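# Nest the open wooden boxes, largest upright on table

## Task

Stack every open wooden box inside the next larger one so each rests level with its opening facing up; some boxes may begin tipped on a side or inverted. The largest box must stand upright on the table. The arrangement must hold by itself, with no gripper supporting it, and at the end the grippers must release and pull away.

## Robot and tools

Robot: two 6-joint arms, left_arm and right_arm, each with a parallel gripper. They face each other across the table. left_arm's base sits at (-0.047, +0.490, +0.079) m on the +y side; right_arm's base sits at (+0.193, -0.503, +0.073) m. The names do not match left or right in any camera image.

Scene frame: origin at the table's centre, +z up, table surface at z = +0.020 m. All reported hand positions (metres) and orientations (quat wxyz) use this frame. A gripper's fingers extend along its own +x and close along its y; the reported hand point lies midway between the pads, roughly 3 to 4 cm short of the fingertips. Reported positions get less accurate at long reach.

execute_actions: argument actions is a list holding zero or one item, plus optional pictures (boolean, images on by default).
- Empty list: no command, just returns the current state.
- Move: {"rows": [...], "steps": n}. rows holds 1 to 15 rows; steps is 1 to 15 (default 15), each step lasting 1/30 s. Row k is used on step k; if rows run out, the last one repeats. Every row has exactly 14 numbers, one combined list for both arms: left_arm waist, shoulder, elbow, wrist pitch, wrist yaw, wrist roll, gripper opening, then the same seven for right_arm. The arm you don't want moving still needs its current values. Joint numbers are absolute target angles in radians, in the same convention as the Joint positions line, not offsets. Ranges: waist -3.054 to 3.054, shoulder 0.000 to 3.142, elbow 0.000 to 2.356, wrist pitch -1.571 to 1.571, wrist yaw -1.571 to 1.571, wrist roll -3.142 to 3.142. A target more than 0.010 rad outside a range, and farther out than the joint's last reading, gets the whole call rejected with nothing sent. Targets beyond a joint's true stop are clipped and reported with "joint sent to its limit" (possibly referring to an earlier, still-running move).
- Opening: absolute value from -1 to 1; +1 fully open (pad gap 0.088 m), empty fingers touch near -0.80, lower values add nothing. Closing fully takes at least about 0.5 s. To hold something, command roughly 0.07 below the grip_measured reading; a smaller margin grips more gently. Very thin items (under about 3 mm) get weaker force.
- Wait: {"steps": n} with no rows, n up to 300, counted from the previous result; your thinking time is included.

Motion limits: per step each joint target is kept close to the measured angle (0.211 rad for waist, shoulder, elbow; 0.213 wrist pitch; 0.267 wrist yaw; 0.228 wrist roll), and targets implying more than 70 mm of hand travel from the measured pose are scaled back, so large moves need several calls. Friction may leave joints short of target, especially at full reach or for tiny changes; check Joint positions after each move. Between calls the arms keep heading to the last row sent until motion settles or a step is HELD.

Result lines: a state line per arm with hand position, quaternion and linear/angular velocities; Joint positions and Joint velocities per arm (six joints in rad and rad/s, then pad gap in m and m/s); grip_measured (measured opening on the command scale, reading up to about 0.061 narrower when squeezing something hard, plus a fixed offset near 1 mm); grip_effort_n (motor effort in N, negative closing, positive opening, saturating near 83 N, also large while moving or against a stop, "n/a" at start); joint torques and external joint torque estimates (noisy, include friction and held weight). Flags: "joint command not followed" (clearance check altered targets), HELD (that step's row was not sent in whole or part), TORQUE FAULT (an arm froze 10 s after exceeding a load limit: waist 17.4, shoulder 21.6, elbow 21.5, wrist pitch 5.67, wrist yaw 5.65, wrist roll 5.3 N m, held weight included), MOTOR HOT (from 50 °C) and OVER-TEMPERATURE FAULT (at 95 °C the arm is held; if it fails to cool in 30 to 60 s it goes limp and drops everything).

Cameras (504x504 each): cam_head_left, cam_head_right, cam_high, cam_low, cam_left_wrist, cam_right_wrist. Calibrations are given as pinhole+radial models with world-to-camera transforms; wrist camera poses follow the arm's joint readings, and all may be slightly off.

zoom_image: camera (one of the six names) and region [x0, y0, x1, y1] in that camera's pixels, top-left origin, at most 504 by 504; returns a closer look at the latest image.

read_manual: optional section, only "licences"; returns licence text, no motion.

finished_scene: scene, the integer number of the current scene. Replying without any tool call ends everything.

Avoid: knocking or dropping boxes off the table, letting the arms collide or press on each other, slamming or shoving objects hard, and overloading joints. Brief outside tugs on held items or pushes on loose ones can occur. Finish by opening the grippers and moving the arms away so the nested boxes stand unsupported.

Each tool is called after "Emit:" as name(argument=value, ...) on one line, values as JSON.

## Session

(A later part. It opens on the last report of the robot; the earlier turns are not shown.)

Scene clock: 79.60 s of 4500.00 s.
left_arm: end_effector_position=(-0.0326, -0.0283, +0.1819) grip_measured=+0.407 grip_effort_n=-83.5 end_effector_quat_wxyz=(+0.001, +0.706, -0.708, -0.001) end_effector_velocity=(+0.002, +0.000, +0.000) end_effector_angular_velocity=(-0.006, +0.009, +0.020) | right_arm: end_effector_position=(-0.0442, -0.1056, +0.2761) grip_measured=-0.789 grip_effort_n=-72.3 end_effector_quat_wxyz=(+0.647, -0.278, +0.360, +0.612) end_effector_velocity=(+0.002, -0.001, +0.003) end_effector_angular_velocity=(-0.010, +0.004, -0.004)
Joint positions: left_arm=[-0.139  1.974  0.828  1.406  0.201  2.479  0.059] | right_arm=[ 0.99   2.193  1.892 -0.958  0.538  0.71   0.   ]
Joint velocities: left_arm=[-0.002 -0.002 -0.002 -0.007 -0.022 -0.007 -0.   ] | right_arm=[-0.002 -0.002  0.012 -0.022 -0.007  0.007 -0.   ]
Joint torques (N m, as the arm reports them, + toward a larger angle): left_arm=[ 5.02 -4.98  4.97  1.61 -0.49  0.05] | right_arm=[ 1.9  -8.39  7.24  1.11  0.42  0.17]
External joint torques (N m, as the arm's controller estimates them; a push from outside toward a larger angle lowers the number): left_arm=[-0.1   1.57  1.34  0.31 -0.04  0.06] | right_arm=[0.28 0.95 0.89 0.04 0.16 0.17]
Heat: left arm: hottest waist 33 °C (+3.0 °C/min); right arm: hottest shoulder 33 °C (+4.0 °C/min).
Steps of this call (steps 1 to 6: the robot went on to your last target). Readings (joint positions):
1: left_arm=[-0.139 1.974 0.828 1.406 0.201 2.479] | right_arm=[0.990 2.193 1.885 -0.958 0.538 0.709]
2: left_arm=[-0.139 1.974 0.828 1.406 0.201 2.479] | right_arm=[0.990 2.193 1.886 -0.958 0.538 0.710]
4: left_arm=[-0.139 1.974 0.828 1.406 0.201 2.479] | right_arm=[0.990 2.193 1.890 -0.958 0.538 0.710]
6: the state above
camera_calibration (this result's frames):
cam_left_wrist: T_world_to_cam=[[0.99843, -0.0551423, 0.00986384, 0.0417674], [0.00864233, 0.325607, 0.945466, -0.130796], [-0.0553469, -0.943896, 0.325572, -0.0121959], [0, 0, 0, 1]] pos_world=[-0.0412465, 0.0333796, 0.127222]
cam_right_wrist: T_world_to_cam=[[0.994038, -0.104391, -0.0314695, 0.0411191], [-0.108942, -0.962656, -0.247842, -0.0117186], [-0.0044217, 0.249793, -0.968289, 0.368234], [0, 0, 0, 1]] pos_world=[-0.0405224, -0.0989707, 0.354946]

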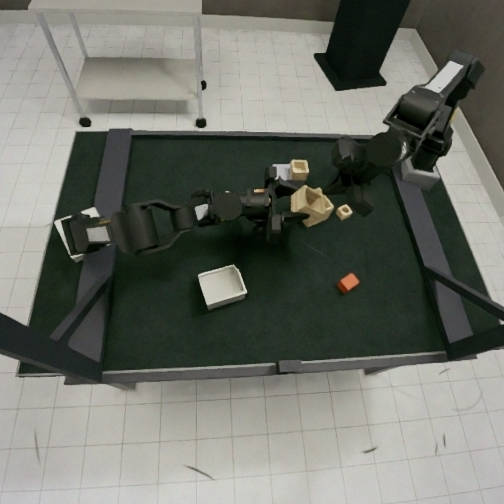

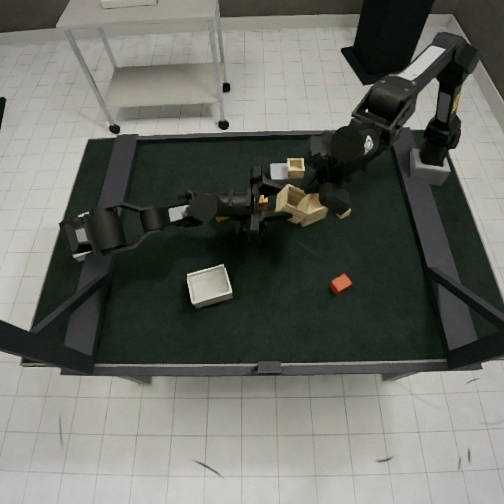

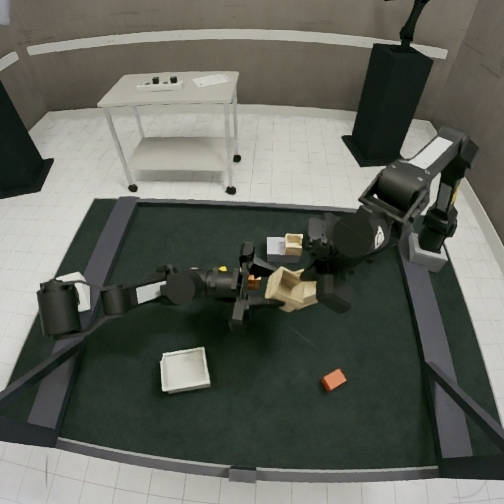

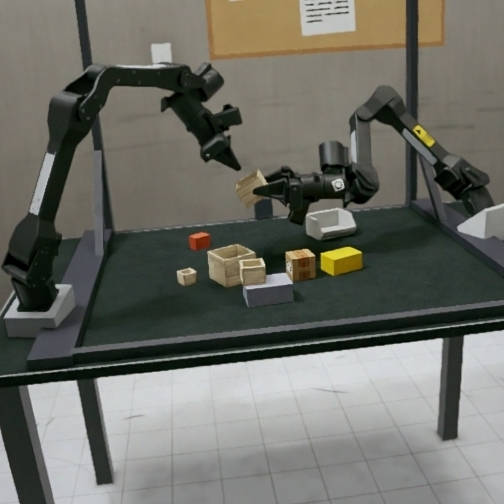

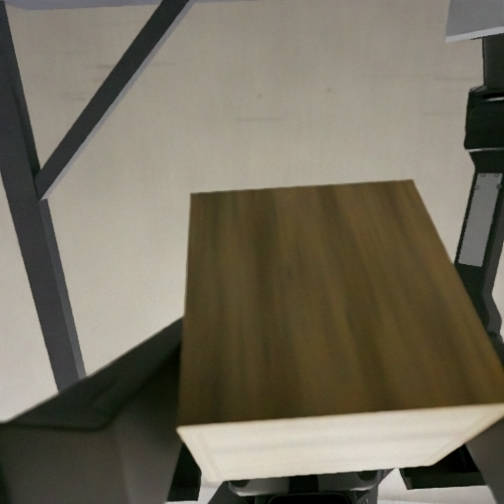

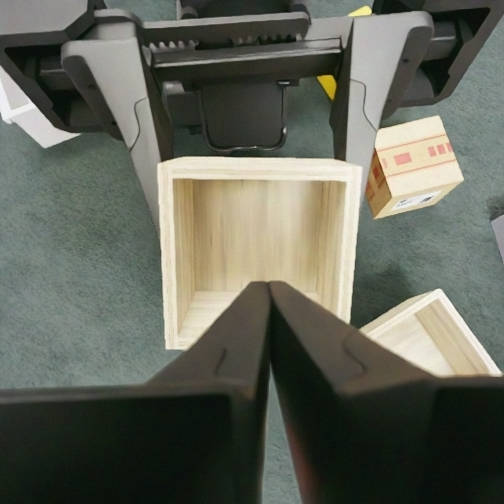

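Emit:
execute_actions(actions=[{"rows":[[-0.139,1.986,0.836,1.408,0.20,2.481,0.32,0.985,2.21,1.885,-0.945,0.538,0.705,-0.8],[-0.139,1.986,0.836,1.408,0.20,2.481,0.32,0.98,2.217,1.88,-0.93,0.536,0.70,-0.8],[-0.139,1.986,0.836,1.408,0.20,2.481,0.32,0.975,2.224,1.875,-0.915,0.534,0.695,-0.8],[-0.139,1.986,0.836,1.408,0.20,2.481,0.32,0.97,2.231,1.87,-0.90,0.533,0.69,-0.8],[-0.139,1.986,0.836,1.408,0.20,2.481,0.32,0.965,2.238,1.865,-0.885,0.532,0.685,-0.8],[-0.139,1.986,0.836,1.408,0.20,2.481,0.32,0.96,2.245,1.86,-0.87,0.53,0.68,-0.8],[-0.139,1.986,0.836,1.408,0.20,2.481,0.32,0.955,2.252,1.855,-0.855,0.529,0.675,-0.8],[-0.139,1.986,0.836,1.408,0.20,2.481,0.32,0.95,2.26,1.85,-0.84,0.527,0.672,-0.8],[-0.139,1.986,0.836,1.408,0.20,2.481,0.32,0.944,2.268,1.845,-0.828,0.526,0.67,-0.8]]}])

Scene clock: 83.27 s of 4500.00 s.
left_arm: end_effector_position=(-0.0326, -0.0283, +0.1819) grip_measured=+0.407 grip_effort_n=-83.5 end_effector_quat_wxyz=(+0.001, +0.706, -0.708, -0.001) end_effector_velocity=(-0.001, +0.000, +0.001) end_effector_angular_velocity=(-0.009, +0.006, -0.001) | right_arm: end_effector_position=(-0.0437, -0.0806, +0.2418) grip_measured=-0.789 grip_effort_n=-72.3 end_effector_quat_wxyz=(+0.651, -0.274, +0.363, +0.608) end_effector_velocity=(-0.002, +0.004, -0.009) end_effector_angular_velocity=(-0.000, -0.003, +0.013)
Joint positions: left_arm=[-0.139  1.974  0.828  1.406  0.201  2.479  0.059] | right_arm=[ 0.943  2.255  1.853 -0.834  0.53   0.675  0.   ]
Joint velocities: left_arm=[-0.002 -0.002 -0.002  0.007 -0.007 -0.007  0.   ] | right_arm=[-0.007  0.012 -0.017  0.037 -0.007 -0.022 -0.   ]
Joint torques (N m, as the arm reports them, + toward a larger angle): left_arm=[ 5.   -5.01  4.96  1.61 -0.49  0.04] | right_arm=[ 1.91 -9.56  5.78  1.63  0.19 -0.08]
External joint torques (N m, as the arm's controller estimates them; a push from outside toward a larger angle lowers the number): left_arm=[-0.1   1.6   1.32  0.3  -0.05  0.05] | right_arm=[-0.06  1.51 -1.37  0.39 -0.07 -0.08]
Heat: left arm: hottest waist 33 °C (+3.0 °C/min); right arm: hottest shoulder 34 °C (+4.1 °C/min).
Steps of this call (steps 1 to 15: the robot went on to your last target; steps 16 to 90: nothing new was sent; then 0.17 s passed at rest; steps 91 to 105: all 15 steps of this action). Readings (joint positions):
91: left_arm=[-0.139 1.974 0.828 1.406 0.201 2.479] | right_arm=[0.990 2.193 1.893 -0.958 0.538 0.711]
92: left_arm=[-0.139 1.974 0.828 1.406 0.201 2.479] | right_arm=[0.989 2.193 1.893 -0.954 0.538 0.711]
94: left_arm=[-0.139 1.974 0.828 1.406 0.201 2.479] | right_arm=[0.986 2.197 1.892 -0.930 0.538 0.705]
98: left_arm=[-0.139 1.974 0.828 1.406 0.201 2.479] | right_arm=[0.968 2.217 1.879 -0.876 0.535 0.687]
105: the state above
camera_calibration (this result's frames):
cam_left_wrist: T_world_to_cam=[[0.99843, -0.0551423, 0.00986384, 0.0417674], [0.00864233, 0.325607, 0.945466, -0.130796], [-0.0553469, -0.943896, 0.325572, -0.0121959], [0, 0, 0, 1]] pos_world=[-0.0412465, 0.0333796, 0.127222]
cam_right_wrist: T_world_to_cam=[[0.99215, -0.120329, -0.0340469, 0.0413492], [-0.12502, -0.960688, -0.247887, 0.00331786], [-0.00288052, 0.250197, -0.968191, 0.328868], [0, 0, 0, 1]] pos_world=[-0.0396625, -0.074119, 0.320637]

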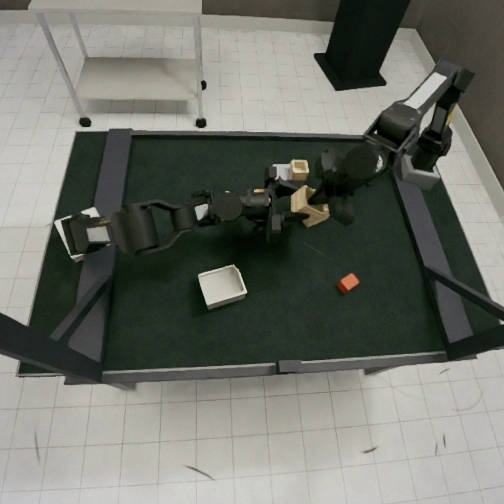

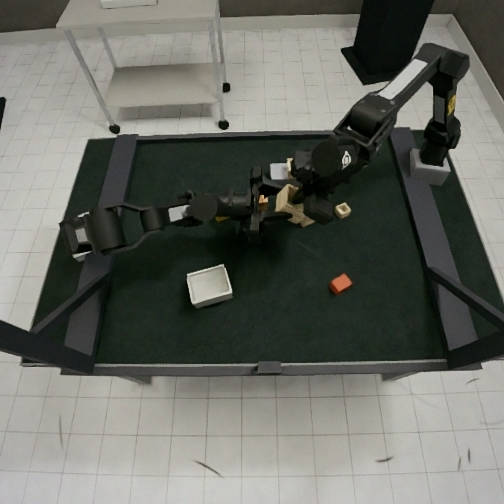

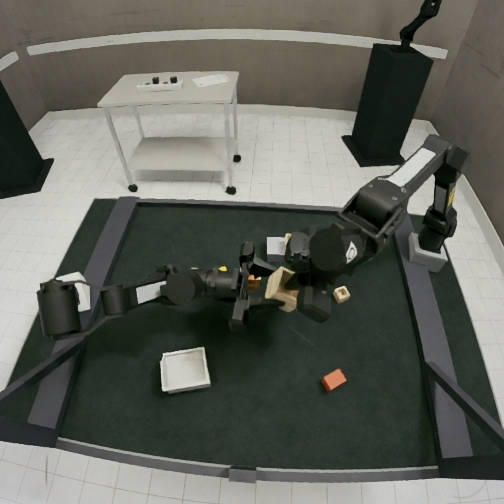

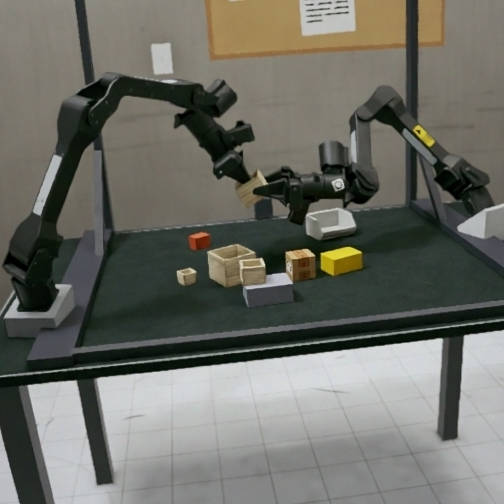

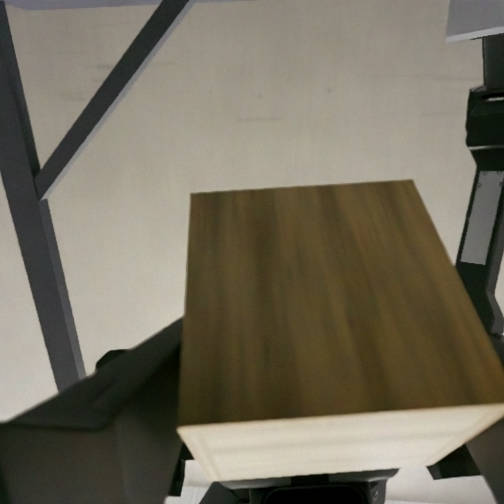

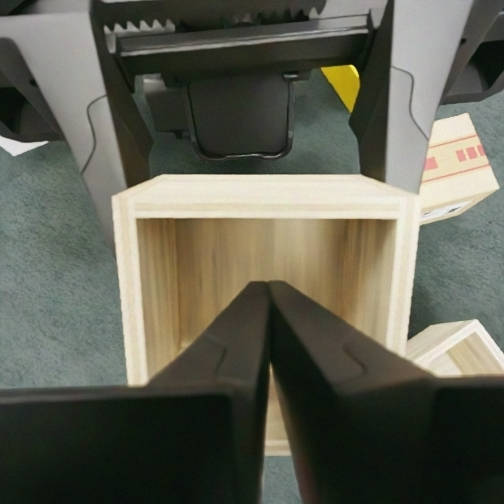

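Emit:
execute_actions(actions=[{"rows":[[-0.139,1.986,0.836,1.408,0.20,2.481,0.32,0.94,2.275,1.84,-0.815,0.525,0.668,-0.8],[-0.139,1.986,0.836,1.408,0.20,2.481,0.32,0.94,2.275,1.84,-0.815,0.525,0.668,-0.7],[-0.139,1.986,0.836,1.408,0.20,2.481,0.32,0.94,2.275,1.84,-0.815,0.525,0.668,-0.6],[-0.139,1.986,0.836,1.408,0.20,2.481,0.32,0.94,2.275,1.84,-0.815,0.525,0.668,-0.5],[-0.139,1.986,0.836,1.408,0.20,2.481,0.32,0.94,2.275,1.84,-0.815,0.525,0.668,-0.4],[-0.139,1.986,0.836,1.408,0.20,2.481,0.32,0.94,2.275,1.84,-0.815,0.525,0.668,-0.3],[-0.139,1.986,0.836,1.408,0.20,2.481,0.32,0.94,2.275,1.84,-0.815,0.525,0.668,-0.2],[-0.139,1.986,0.836,1.408,0.20,2.481,0.32,0.94,2.275,1.84,-0.815,0.525,0.668,-0.15],[-0.139,1.986,0.836,1.408,0.20,2.481,0.32,0.94,2.275,1.84,-0.815,0.525,0.668,-0.1],[-0.139,1.986,0.836,1.408,0.20,2.481,0.32,0.94,2.275,1.84,-0.815,0.525,0.668,-0.05],[-0.139,1.986,0.836,1.408,0.20,2.481,0.32,0.94,2.275,1.84,-0.815,0.525,0.668,0.0]]}])

Scene clock: 84.93 s of 4500.00 s.
left_arm: end_effector_position=(-0.0330, -0.0283, +0.1818) grip_measured=+0.407 grip_effort_n=-83.5 end_effector_quat_wxyz=(+0.001, +0.706, -0.708, -0.001) end_effector_velocity=(+0.006, +0.002, -0.001) end_effector_angular_velocity=(-0.002, +0.010, +0.030) | right_arm: end_effector_position=(-0.0455, -0.0785, +0.2427) grip_measured=-0.038 grip_effort_n=72.3 end_effector_quat_wxyz=(+0.650, -0.268, +0.363, +0.611) end_effector_velocity=(+0.005, +0.001, -0.001) end_effector_angular_velocity=(-0.003, -0.014, -0.004)
Joint positions: left_arm=[-0.14   1.974  0.828  1.407  0.201  2.479  0.059] | right_arm=[ 0.942  2.255  1.852 -0.817  0.527  0.672  0.037]
Joint velocities: left_arm=[ 0.002  0.002 -0.007 -0.007 -0.022 -0.007  0.   ] | right_arm=[-0.007 -0.002 -0.002 -0.007  0.007 -0.007  0.013]
Joint torques (N m, as the arm reports them, + toward a larger angle): left_arm=[ 4.97 -4.89  5.11  1.56 -0.53  0.03] | right_arm=[ 1.65 -8.5   5.47  1.53  0.23 -0.13]
External joint torques (N m, as the arm's controller estimates them; a push from outside toward a larger angle lowers the number): left_arm=[-0.19  1.59  1.53  0.28 -0.08  0.04] | right_arm=[-0.13  1.75 -1.23  0.34 -0.02 -0.13]
Heat: left arm: hottest waist 33 °C (+3.0 °C/min); right arm: hottest shoulder 34 °C (+4.0 °C/min).
Steps of this call (steps 1 to 15: the robot went on to your last target; steps 16 to 35: nothing new was sent; steps 36 to 50: all 15 steps of this action). Readings (joint positions):
36: left_arm=[-0.139 1.974 0.828 1.406 0.201 2.479] | right_arm=[0.943 2.255 1.853 -0.828 0.529 0.674]
37: left_arm=[-0.139 1.974 0.828 1.406 0.201 2.479] | right_arm=[0.943 2.255 1.853 -0.824 0.529 0.673]
39: left_arm=[-0.139 1.974 0.828 1.406 0.201 2.479] | right_arm=[0.943 2.255 1.853 -0.819 0.529 0.673]
43: left_arm=[-0.139 1.974 0.828 1.406 0.201 2.479] | right_arm=[0.943 2.255 1.852 -0.817 0.528 0.672]
50: the state above
camera_calibration (this result's frames):
cam_left_wrist: T_world_to_cam=[[0.99835, -0.0565067, 0.0102022, 0.0421032], [0.00876328, 0.325534, 0.94549, -0.130658], [-0.0567477, -0.94384, 0.325492, -0.0122578], [0, 0, 0, 1]] pos_world=[-0.0415844, 0.0333434, 0.127096]
cam_right_wrist: T_world_to_cam=[[0.991914, -0.118668, -0.045001, 0.0462361], [-0.12628, -0.958232, -0.256601, 0.00761685], [-0.012671, 0.260209, -0.965469, 0.32892], [0, 0, 0, 1]] pos_world=[-0.0407327, -0.0728024, 0.321597]

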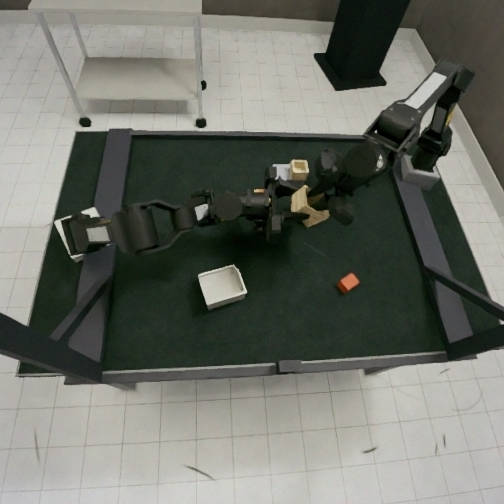

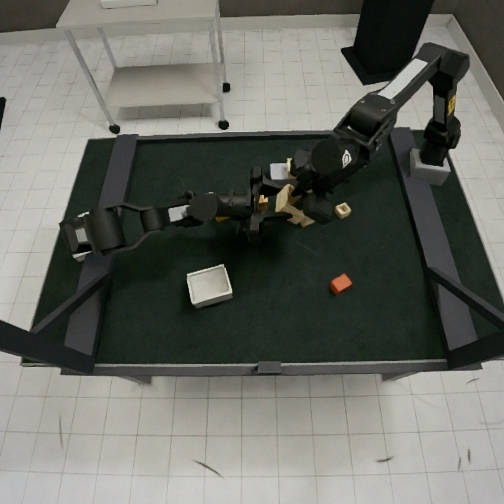

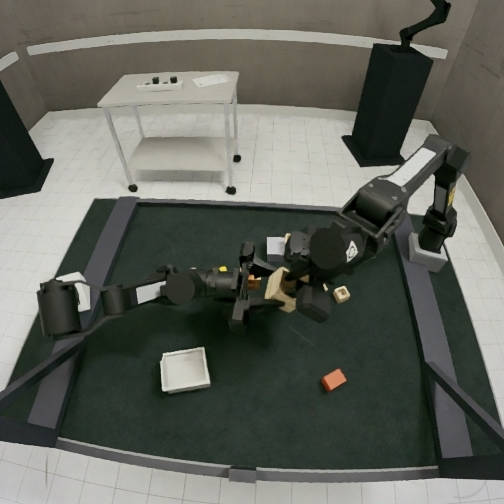

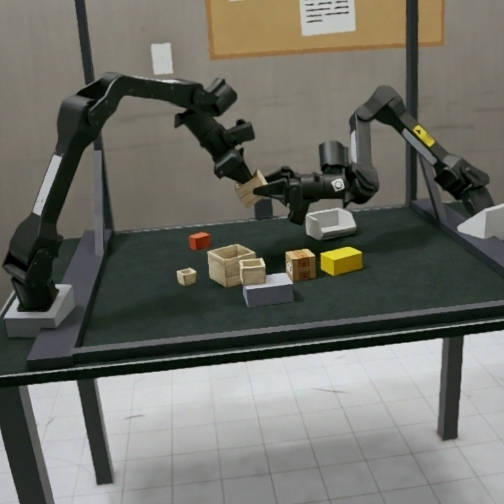

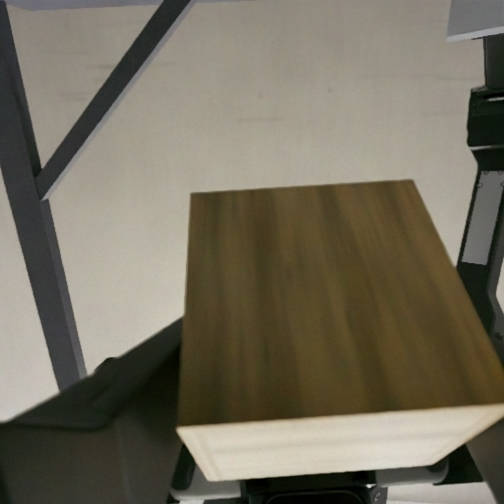

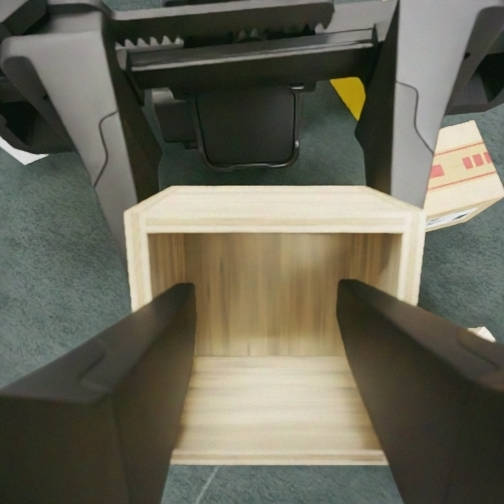

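Emit:
execute_actions(actions=[{"rows":[[-0.139,1.986,0.836,1.408,0.20,2.481,0.32,0.942,2.255,1.852,-0.817,0.527,0.672,0.06]],"steps":8}], pictures=false)

Scene clock: 85.53 s of 4500.00 s.
left_arm: end_effector_position=(-0.0330, -0.0283, +0.1818) grip_measured=+0.407 grip_effort_n=-83.5 end_effector_quat_wxyz=(+0.001, +0.706, -0.708, -0.001) end_effector_velocity=(-0.001, -0.000, -0.002) end_effector_angular_velocity=(+0.005, +0.025, +0.004) | right_arm: end_effector_position=(-0.0455, -0.0785, +0.2426) grip_measured=-0.029 grip_effort_n=83.0 end_effector_quat_wxyz=(+0.650, -0.268, +0.363, +0.611) end_effector_velocity=(+0.000, -0.004, -0.000) end_effector_angular_velocity=(-0.016, -0.019, +0.026)
Joint positions: left_arm=[-0.14   1.974  0.828  1.407  0.201  2.479  0.059] | right_arm=[ 0.942  2.255  1.851 -0.817  0.527  0.672  0.038]
Joint velocities: left_arm=[-0.007 -0.002 -0.002 -0.007 -0.007 -0.022 -0.   ] | right_arm=[ 0.002 -0.002  0.002 -0.022 -0.007 -0.022 -0.   ]
Joint torques (N m, as the arm reports them, + toward a larger angle): left_arm=[ 5.07 -5.02  4.97  1.55 -0.51  0.04] | right_arm=[  1.98 -10.93   6.48   1.36   0.3   -0.03]
External joint torques (N m, as the arm's controller estimates them; a push from outside toward a larger angle lowers the number): left_arm=[ 0.02  1.51  1.37  0.26 -0.07  0.05] | right_arm=[ 0.12 -0.7  -0.18  0.18  0.06 -0.03]
Heat: left arm: hottest waist 33 °C (+2.0 °C/min); right arm: hottest shoulder 34 °C (+4.0 °C/min).
Steps of this call (steps 1 to 10: the robot went on to your last target; steps 11 to 18: all 8 steps of this action). Readings (joint positions):
11: left_arm=[-0.140 1.974 0.828 1.407 0.201 2.479] | right_arm=[0.942 2.255 1.851 -0.817 0.527 0.672]
12: left_arm=[-0.140 1.974 0.828 1.407 0.201 2.479] | right_arm=[0.942 2.255 1.851 -0.817 0.527 0.672]
14: left_arm=[-0.140 1.974 0.828 1.407 0.201 2.479] | right_arm=[0.942 2.255 1.851 -0.817 0.527 0.672]
18: the state above

Emit:
execute_actions(actions=[{"rows":[[-0.139,1.974,0.828,1.407,0.20,2.481,0.6,0.942,2.255,1.852,-0.817,0.527,0.672,0.04],[-0.139,1.974,0.828,1.407,0.20,2.481,0.9,0.942,2.255,1.852,-0.817,0.527,0.672,0.04],[-0.139,1.974,0.828,1.407,0.20,2.481,0.9,0.942,2.255,1.852,-0.817,0.527,0.672,0.04],[-0.139,1.974,0.828,1.407,0.20,2.481,0.9,0.942,2.255,1.852,-0.817,0.527,0.672,0.04],[-0.139,1.974,0.828,1.407,0.20,2.481,0.9,0.942,2.255,1.852,-0.817,0.527,0.672,0.04],[-0.139,1.95,0.79,1.417,0.20,2.481,0.9,0.942,2.255,1.852,-0.817,0.527,0.672,0.04],[-0.139,1.92,0.75,1.43,0.20,2.481,0.9,0.942,2.255,1.852,-0.817,0.527,0.672,0.04],[-0.139,1.89,0.71,1.44,0.20,2.481,0.9,0.942,2.255,1.852,-0.817,0.527,0.672,0.04],[-0.139,1.86,0.67,1.45,0.20,2.481,0.9,0.942,2.255,1.852,-0.817,0.527,0.672,0.04],[-0.139,1.83,0.63,1.46,0.20,2.481,0.9,0.942,2.255,1.852,-0.817,0.527,0.672,0.04],[-0.139,1.80,0.59,1.47,0.20,2.481,0.9,0.942,2.255,1.852,-0.817,0.527,0.672,0.04],[-0.139,1.77,0.545,1.485,0.20,2.481,0.9,0.942,2.255,1.852,-0.817,0.527,0.672,0.04],[-0.139,1.74,0.5,1.5,0.20,2.481,0.9,0.942,2.255,1.852,-0.817,0.527,0.672,0.04]]}])

Scene clock: 87.47 s of 4500.00 s.
left_arm: end_effector_position=(-0.0552, +0.0341, +0.1892) grip_measured=+0.895 grip_effort_n=16.0 end_effector_quat_wxyz=(-0.000, +0.706, -0.708, -0.001) end_effector_velocity=(-0.067, +0.140, +0.041) end_effector_angular_velocity=(-0.069, -0.024, -0.048) | right_arm: end_effector_position=(-0.0453, -0.0784, +0.2426) grip_measured=+0.014 grip_effort_n=83.0 end_effector_quat_wxyz=(+0.651, -0.268, +0.363, +0.611) end_effector_velocity=(+0.000, -0.004, -0.000) end_effector_angular_velocity=(-0.016, -0.011, +0.015)
Joint positions: left_arm=[-0.14   1.778  0.547  1.49   0.202  2.48   0.083] | right_arm=[ 0.942  2.255  1.851 -0.817  0.528  0.672  0.04 ]
Joint velocities: left_arm=[-0.002 -0.52  -0.603  0.168 -0.007  0.007  0.001] | right_arm=[ 0.002 -0.002  0.002 -0.022 -0.007 -0.007  0.   ]
Joint torques (N m, as the arm reports them, + toward a larger angle): left_arm=[ 4.1  -4.7   4.15  1.2  -0.52  0.02] | right_arm=[  1.92 -10.94   6.44   1.37   0.27  -0.02]
External joint torques (N m, as the arm's controller estimates them; a push from outside toward a larger angle lowers the number): left_arm=[-0.02 -0.63  0.2   0.21 -0.03  0.02] | right_arm=[-0.02 -0.8  -0.18  0.2   0.04 -0.02]
Heat: left arm: hottest waist 33 °C (+2.0 °C/min); right arm: hottest shoulder 34 °C (+4.1 °C/min).
Steps of this call (steps 1 to 15: the robot went on to your last target; steps 16 to 43: nothing new was sent; steps 44 to 58: all 15 steps of this action). Readings (joint positions):
44: left_arm=[-0.140 1.974 0.828 1.407 0.202 2.479] | right_arm=[0.942 2.255 1.851 -0.817 0.527 0.672]
45: left_arm=[-0.140 1.974 0.828 1.407 0.202 2.480] | right_arm=[0.942 2.255 1.851 -0.817 0.528 0.672]
47: left_arm=[-0.140 1.974 0.828 1.407 0.202 2.480] | right_arm=[0.942 2.255 1.851 -0.817 0.528 0.672]
51: left_arm=[-0.140 1.956 0.793 1.416 0.202 2.480] | right_arm=[0.942 2.255 1.851 -0.817 0.528 0.672]
58: the state above
camera_calibration (this result's frames):
cam_left_wrist: T_world_to_cam=[[0.998374, -0.0560638, 0.0102802, 0.0676008], [0.00840666, 0.323222, 0.946286, -0.157968], [-0.0563752, -0.944661, 0.323168, 0.043493], [0, 0, 0, 1]] pos_world=[-0.063711, 0.0959349, 0.134733]
cam_right_wrist: T_world_to_cam=[[0.991875, -0.119185, -0.0444932, 0.0458393], [-0.126646, -0.958215, -0.256487, 0.00763082], [-0.0120647, 0.260038, -0.965523, 0.328785], [0, 0, 0, 1]] pos_world=[-0.0405337, -0.0727212, 0.321446]

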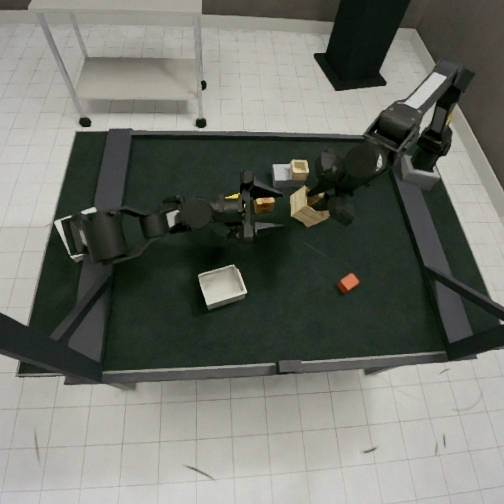

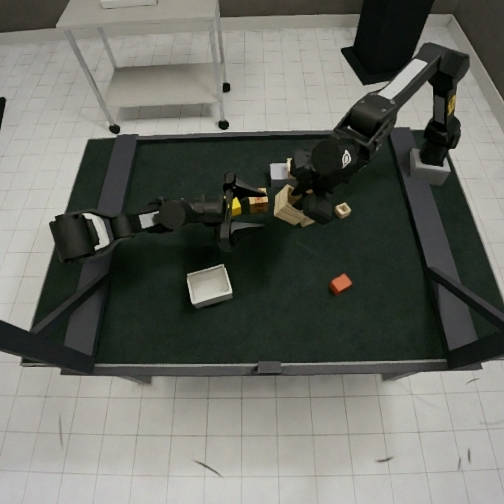

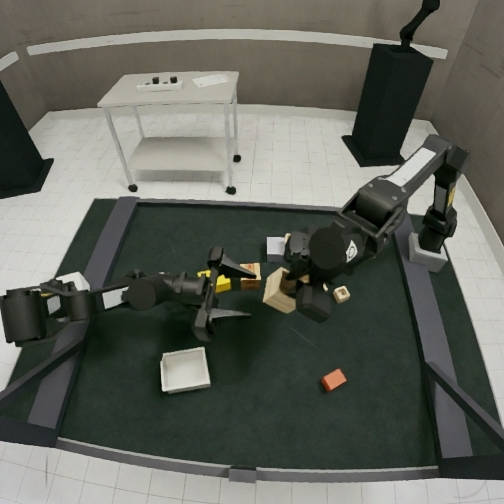

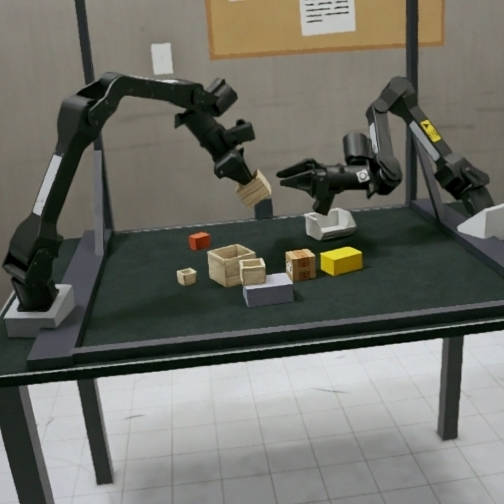

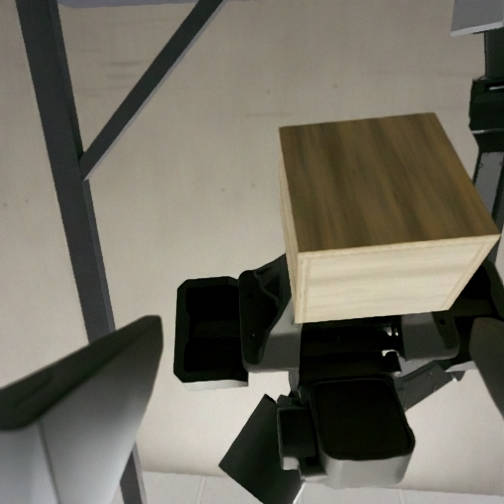

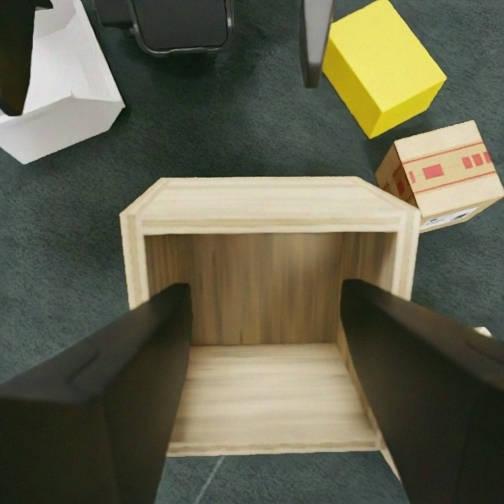

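Emit:
execute_actions(actions=[{"rows":[[-0.139,1.7,0.5,1.45,0.20,2.4,0.9,0.93,2.24,1.84,-0.83,0.51,0.64,0.085],[-0.139,1.65,0.5,1.4,0.20,2.3,0.9,0.915,2.23,1.825,-0.84,0.49,0.60,0.085],[-0.139,1.6,0.5,1.3,0.20,2.2,0.9,0.90,2.225,1.81,-0.855,0.465,0.56,0.085],[-0.139,1.55,0.5,1.25,0.20,2.1,0.9,0.885,2.22,1.795,-0.87,0.44,0.52,0.085],[-0.139,1.5,0.5,1.2,0.20,2.0,0.9,0.87,2.215,1.78,-0.88,0.42,0.48,0.085],[-0.139,1.45,0.5,1.15,0.20,1.9,0.9,0.855,2.21,1.765,-0.89,0.40,0.44,0.085],[-0.139,1.4,0.5,1.1,0.20,1.8,0.9,0.84,2.205,1.75,-0.905,0.38,0.40,0.085],[-0.139,1.35,0.5,1.05,0.20,1.7,0.9,0.825,2.20,1.735,-0.92,0.355,0.36,0.085],[-0.139,1.3,0.5,1.0,0.20,1.6,0.9,0.81,2.195,1.72,-0.93,0.335,0.32,0.085],[-0.139,1.25,0.5,0.95,0.20,1.5,0.9,0.795,2.19,1.70,-0.94,0.31,0.28,0.085],[-0.139,1.2,0.5,0.9,0.20,1.4,0.9,0.78,2.185,1.685,-0.955,0.29,0.24,0.085],[-0.139,1.15,0.5,0.85,0.20,1.3,0.9,0.765,2.18,1.67,-0.965,0.27,0.20,0.085],[-0.139,1.1,0.5,0.8,0.20,1.2,0.9,0.75,2.176,1.655,-0.975,0.25,0.16,0.085],[-0.139,1.05,0.5,0.75,0.20,1.1,0.9,0.735,2.173,1.64,-0.985,0.23,0.12,0.085],[-0.139,1.0,0.5,0.7,0.20,1.0,0.9,0.721,2.171,1.623,-0.997,0.208,0.08,0.085]]}], pictures=false)

Emit:
execute_actions(actions=[{"rows":[[-0.139,0.9,0.5,0.4,0.20,0.8,0.9,0.721,2.171,1.615,-0.997,0.208,0.08,0.085],[-0.139,0.8,0.5,0.2,0.20,0.6,0.9,0.721,2.171,1.615,-0.997,0.208,0.08,0.085],[-0.139,0.7,0.5,0.0,0.20,0.4,0.9,0.721,2.171,1.615,-0.997,0.208,0.08,0.085],[-0.139,0.6,0.5,-0.2,0.20,0.2,0.9,0.721,2.171,1.615,-0.997,0.208,0.08,0.085],[-0.139,0.5,0.5,-0.4,0.20,0,0.9,0.721,2.171,1.615,-0.997,0.208,0.08,0.085]]}])

Scene clock: 92.40 s of 4500.00 s.
left_arm: end_effector_position=(-0.1217, +0.0779, +0.2607) grip_measured=+0.897 grip_effort_n=15.6 end_effector_quat_wxyz=(+0.296, +0.655, -0.618, -0.318) end_effector_velocity=(-0.170, +0.156, +0.168) end_effector_angular_velocity=(-0.101, +1.900, +0.076) | right_arm: end_effector_position=(+0.0277, -0.1114, +0.1741) grip_measured=+0.014 grip_effort_n=83.0 end_effector_quat_wxyz=(+0.479, -0.495, +0.355, +0.632) end_effector_velocity=(+0.155, -0.124, -0.157) end_effector_angular_velocity=(-0.899, -0.088, +1.014)
Joint positions: left_arm=[-0.14   1.134  0.502  0.827  0.202  1.596  0.083] | right_arm=[ 0.757  2.196  1.673 -0.967  0.264  0.184  0.04 ]
Joint velocities: left_arm=[-0.002 -1.487 -0.002 -1.443 -0.007 -1.912 -0.   ] | right_arm=[-0.432 -0.11  -0.471 -0.315 -0.623 -1.194 -0.   ]
Joint torques (N m, as the arm reports them, + toward a larger angle): left_arm=[ 2.46 -4.06  5.41  1.33 -0.53 -0.14] | right_arm=[  1.98 -12.3    5.27   0.69  -0.06  -0.14]
External joint torques (N m, as the arm's controller estimates them; a push from outside toward a larger angle lowers the number): left_arm=[ 0.04 -0.93  0.53  0.02 -0.1  -0.09] | right_arm=[-0.31 -2.83 -0.83 -0.03 -0.09 -0.14]
Heat: left arm: hottest waist 33 °C (+2.0 °C/min); right arm: hottest shoulder 36 °C (+6.0 °C/min).
Steps of this call (steps 1 to 30: the robot went on to your last target; steps 31 to 90: nothing new was sent; then 1.43 s passed at rest; steps 91 to 105: all 15 steps of this action). Readings (joint positions):
91: left_arm=[-0.140 1.747 0.507 1.494 0.202 2.470] | right_arm=[0.942 2.255 1.851 -0.817 0.526 0.669]
92: left_arm=[-0.140 1.733 0.506 1.467 0.202 2.432] | right_arm=[0.940 2.254 1.850 -0.821 0.518 0.654]
94: left_arm=[-0.140 1.673 0.503 1.372 0.202 2.306] | right_arm=[0.928 2.247 1.837 -0.838 0.486 0.601]
98: left_arm=[-0.140 1.486 0.502 1.177 0.202 2.049] | right_arm=[0.871 2.225 1.785 -0.885 0.410 0.459]
105: the state above

Scene clock: 92.90 s of 4500.00 s.
left_arm: end_effector_position=(-0.1478, +0.1788, +0.2612) grip_measured=+0.897 grip_effort_n=15.1 end_effector_quat_wxyz=(+0.573, +0.512, -0.288, -0.572) end_effector_velocity=(+0.210, +0.121, -0.310) end_effector_angular_velocity=(+1.042, +2.169, +1.570) | right_arm: end_effector_position=(+0.0415, -0.1240, +0.1616) grip_measured=+0.014 grip_effort_n=83.0 end_effector_quat_wxyz=(+0.433, -0.528, +0.357, +0.637) end_effector_velocity=(+0.003, -0.002, -0.000) end_effector_angular_velocity=(-0.011, +0.002, +0.003)
Joint positions: left_arm=[-0.14   0.507  0.509 -0.068  0.202  0.625  0.083] | right_arm=[ 0.72   2.182  1.626 -0.995  0.211  0.084  0.04 ]
Joint velocities: left_arm=[-0.002 -0.002 -0.032 -1.766 -0.007 -1.912 -0.   ] | right_arm=[-0.007 -0.007 -0.007 -0.007 -0.007 -0.007 -0.   ]
Joint torques (N m, as the arm reports them, + toward a larger angle): left_arm=[ 0.67 -1.11  5.4   1.54 -0.49 -0.2 ] | right_arm=[  2.08 -11.44   4.79   0.61  -0.12  -0.12]
External joint torques (N m, as the arm's controller estimates them; a push from outside toward a larger angle lowers the number): left_arm=[ 0.08 -0.36 -0.19  0.14 -0.09 -0.14] | right_arm=[ 0.07 -1.95 -1.36 -0.07 -0.14 -0.12]
Heat: left arm: hottest waist 33 °C (+1.0 °C/min); right arm: hottest shoulder 36 °C (+5.0 °C/min).
Steps of this call (steps 1 to 15: all 15 steps of this action). Readings (joint positions):
1: left_arm=[-0.140 1.081 0.502 0.771 0.202 1.532] | right_arm=[0.744 2.193 1.658 -0.977 0.246 0.150]
2: left_arm=[-0.140 1.024 0.502 0.707 0.202 1.467] | right_arm=[0.733 2.191 1.645 -0.985 0.235 0.129]
4: left_arm=[-0.140 0.908 0.502 0.588 0.202 1.338] | right_arm=[0.721 2.189 1.635 -0.988 0.219 0.106]
8: left_arm=[-0.140 0.670 0.502 0.347 0.202 1.078] | right_arm=[0.720 2.182 1.629 -0.993 0.213 0.089]
15: the state above
camera_calibration (this result's frames):
cam_left_wrist: T_world_to_cam=[[-0.338918, 0.129856, -0.931811, 0.182618], [0.804634, 0.553261, -0.21556, 0.10799], [0.487543, -0.822824, -0.291997, 0.370966], [0, 0, 0, 1]] pos_world=[-0.205862, 0.221779, 0.301765]
cam_right_wrist: T_world_to_cam=[[0.922765, 0.381999, 0.050815, 0.000327719], [0.366671, -0.910908, 0.189205, -0.132465], [0.118564, -0.155959, -0.980622, 0.208873], [0, 0, 0, 1]] pos_world=[0.0235038, -0.0882128, 0.229872]

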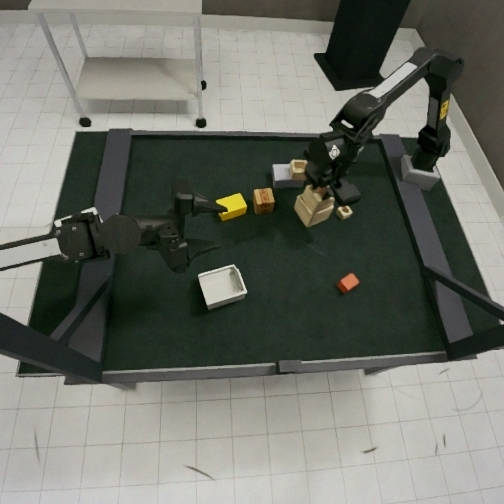

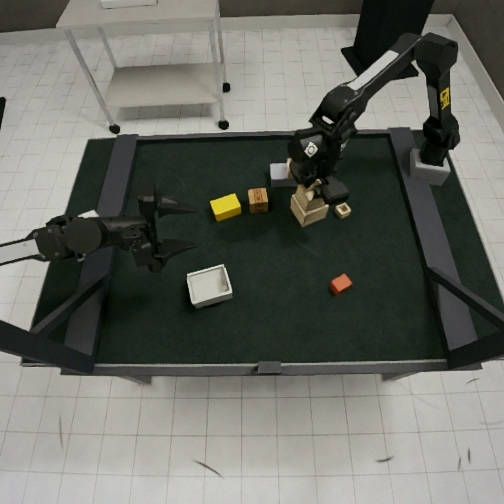

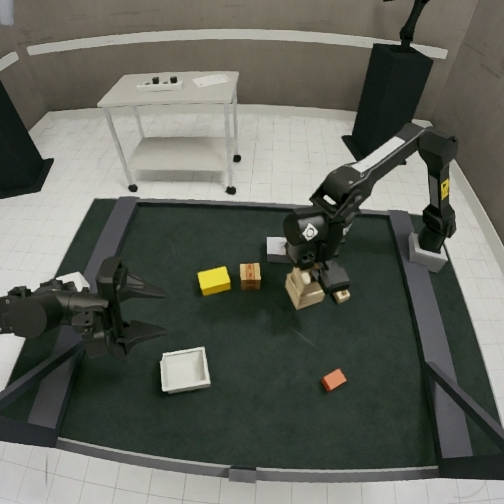

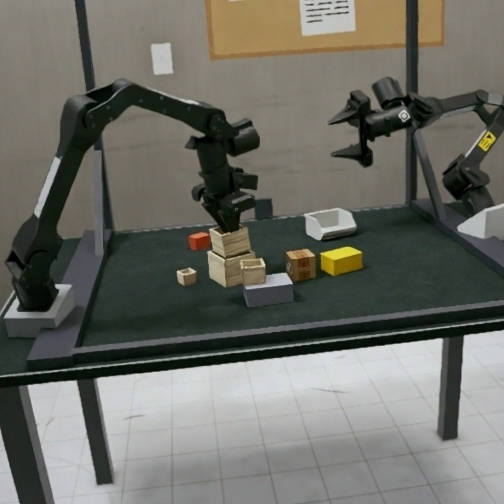

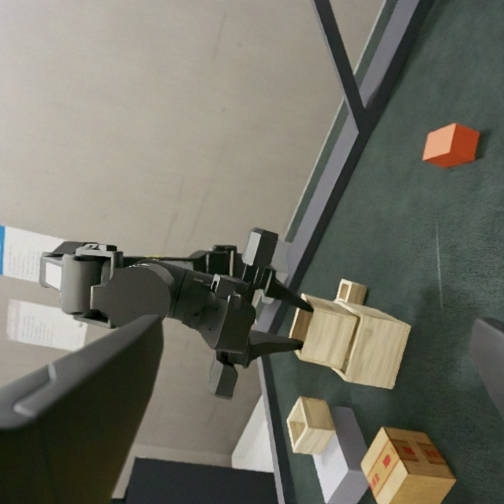

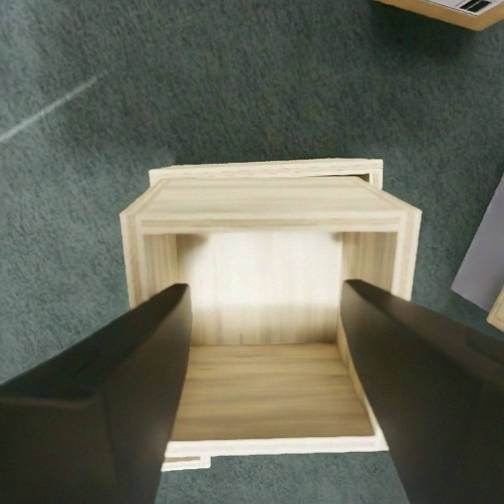

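Emit:
zoom_image(camera="cam_low", region=[180,190,290,300])

Emit:
zoom_image(camera="cam_left_wrist", region=[240,250,440,420])

Region (180, 190, 290, 300) of cam_low's 504x504 image, scaled by 4.582, with more detail than that image has.

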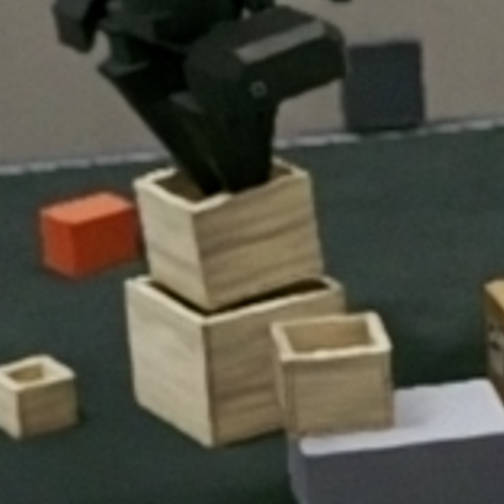

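Region (240, 250, 440, 420) of cam_left_wrist's 504x504 image, scaled by 2.520, with more detail than that image has; it fills the top 428 rows of this view, and the rest is white.

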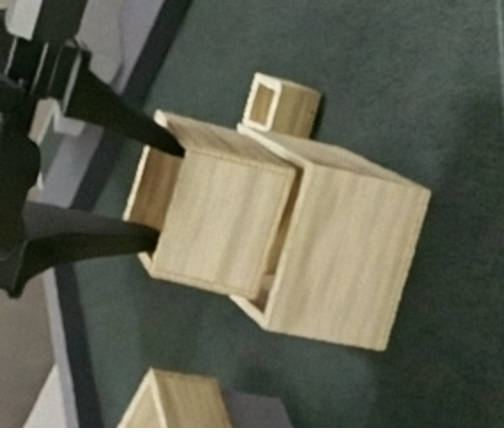

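Emit:
execute_actions(actions=[{"rows":[[-0.139,0.5,0.5,-0.4,0.20,0,0.9,0.72,2.18,1.66,-1.01,0.21,0.07,0.085],[-0.139,0.5,0.5,-0.4,0.20,0,0.9,0.72,2.19,1.69,-1.04,0.21,0.06,0.085],[-0.139,0.5,0.5,-0.4,0.20,0,0.9,0.72,2.20,1.71,-1.07,0.21,0.05,0.085],[-0.139,0.5,0.5,-0.4,0.20,0,0.9,0.72,2.22,1.73,-1.09,0.21,0.04,0.085],[-0.139,0.5,0.5,-0.4,0.20,0,0.9,0.72,2.235,1.75,-1.12,0.21,0.03,0.085],[-0.139,0.5,0.5,-0.4,0.20,0,0.9,0.72,2.25,1.762,-1.145,0.21,0.028,0.085]]}])

Emit:
zoom_image(camera="cam_low", region=[180,190,290,300])

Scene clock: 96.40 s of 4500.00 s.
left_arm: end_effector_position=(-0.1133, +0.2125, +0.2056) grip_measured=+0.897 grip_effort_n=15.1 end_effector_quat_wxyz=(+0.719, +0.387, +0.039, -0.576) end_effector_velocity=(+0.001, +0.002, -0.000) end_effector_angular_velocity=(-0.002, +0.003, +0.008) | right_arm: end_effector_position=(+0.0438, -0.1245, +0.1706) grip_measured=+0.014 grip_effort_n=83.0 end_effector_quat_wxyz=(+0.403, -0.566, +0.350, +0.628) end_effector_velocity=(+0.002, -0.005, -0.004) end_effector_angular_velocity=(-0.023, -0.024, +0.029)
Joint positions: left_arm=[-0.14   0.505  0.502 -0.398  0.202  0.002  0.083] | right_arm=[ 0.72   2.235  1.751 -1.141  0.211  0.033  0.04 ]
Joint velocities: left_arm=[-0.002 -0.007 -0.002 -0.007 -0.007 -0.007 -0.   ] | right_arm=[ 0.002  0.007 -0.002 -0.022  0.007 -0.022 -0.   ]
Joint torques (N m, as the arm reports them, + toward a larger angle): left_arm=[ 0.68 -1.12  6.11  1.43 -0.46 -0.1 ] | right_arm=[ 2.16 -8.45  7.02  0.48 -0.06 -0.1 ]
External joint torques (N m, as the arm's controller estimates them; a push from outside toward a larger angle lowers the number): left_arm=[ 0.08 -0.43  0.53  0.06 -0.09 -0.07] | right_arm=[-0.1   1.6   0.79 -0.06 -0.07 -0.11]
Heat: left arm: hottest waist 33 °C (+1.0 °C/min); right arm: hottest shoulder 37 °C (+6.0 °C/min).
Steps of this call (steps 1 to 30: the robot went on to your last target; steps 31 to 90: nothing new was sent; steps 91 to 105: all 15 steps of this action). Readings (joint positions):
91: left_arm=[-0.140 0.505 0.502 -0.398 0.202 0.002] | right_arm=[0.720 2.182 1.628 -0.997 0.211 0.083]
92: left_arm=[-0.140 0.505 0.502 -0.398 0.202 0.002] | right_arm=[0.720 2.182 1.636 -1.007 0.211 0.078]
94: left_arm=[-0.140 0.505 0.502 -0.398 0.202 0.002] | right_arm=[0.720 2.187 1.666 -1.043 0.211 0.064]
98: left_arm=[-0.140 0.505 0.502 -0.398 0.202 0.002] | right_arm=[0.720 2.212 1.742 -1.114 0.211 0.040]
105: the state above
camera_calibration (this result's frames):
cam_left_wrist: T_world_to_cam=[[-0.834369, -0.0714477, -0.546556, 0.0455923], [0.256154, 0.827731, -0.499247, -0.0125413], [0.488071, -0.556558, -0.672331, 0.387315], [0, 0, 0, 1]] pos_world=[-0.147784, 0.229202, 0.279061]
cam_right_wrist: T_world_to_cam=[[0.89337, 0.444741, 0.0639904, 0.00481396], [0.41511, -0.871443, 0.261286, -0.145015], [0.171969, -0.206862, -0.963138, 0.205769], [0, 0, 0, 1]] pos_world=[0.0205105, -0.0859471, 0.235766]

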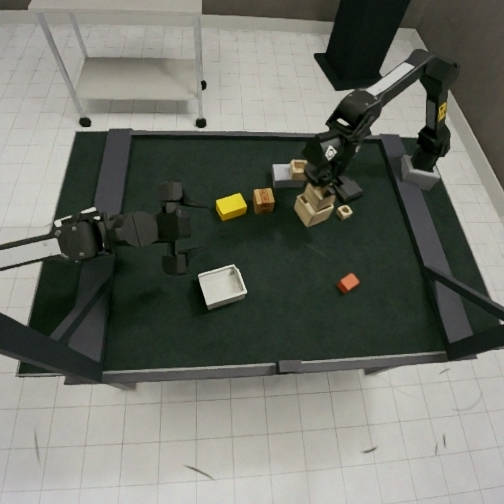

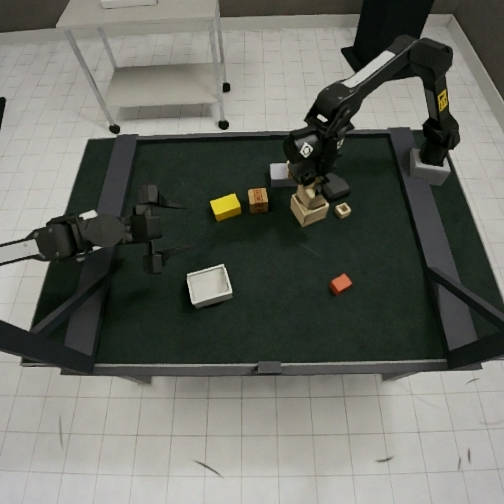

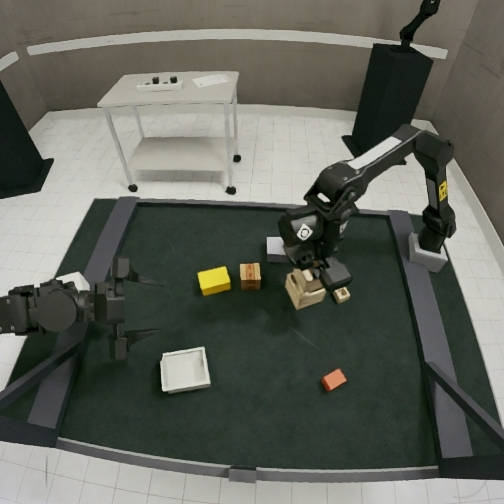

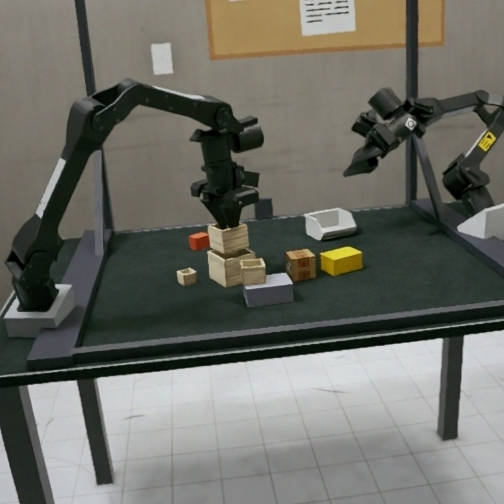

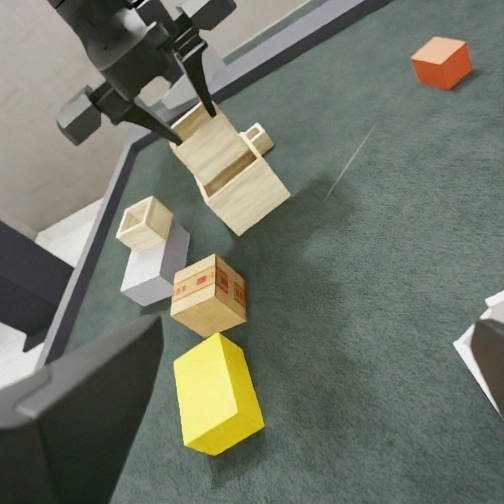

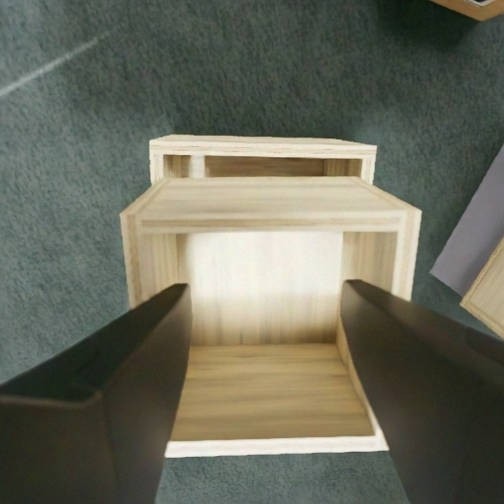

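Region (180, 190, 290, 300) of cam_low's 504x504 image, scaled by 4.582, with more detail than that image has.

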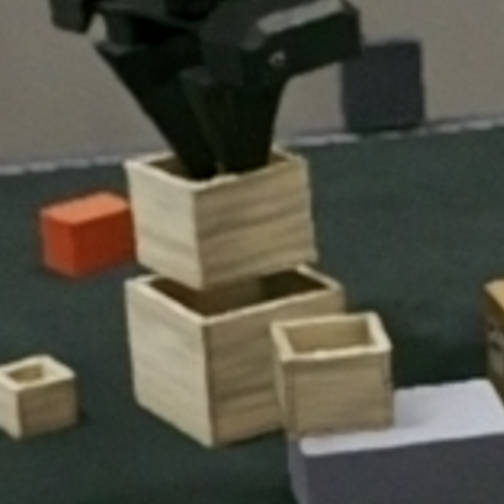

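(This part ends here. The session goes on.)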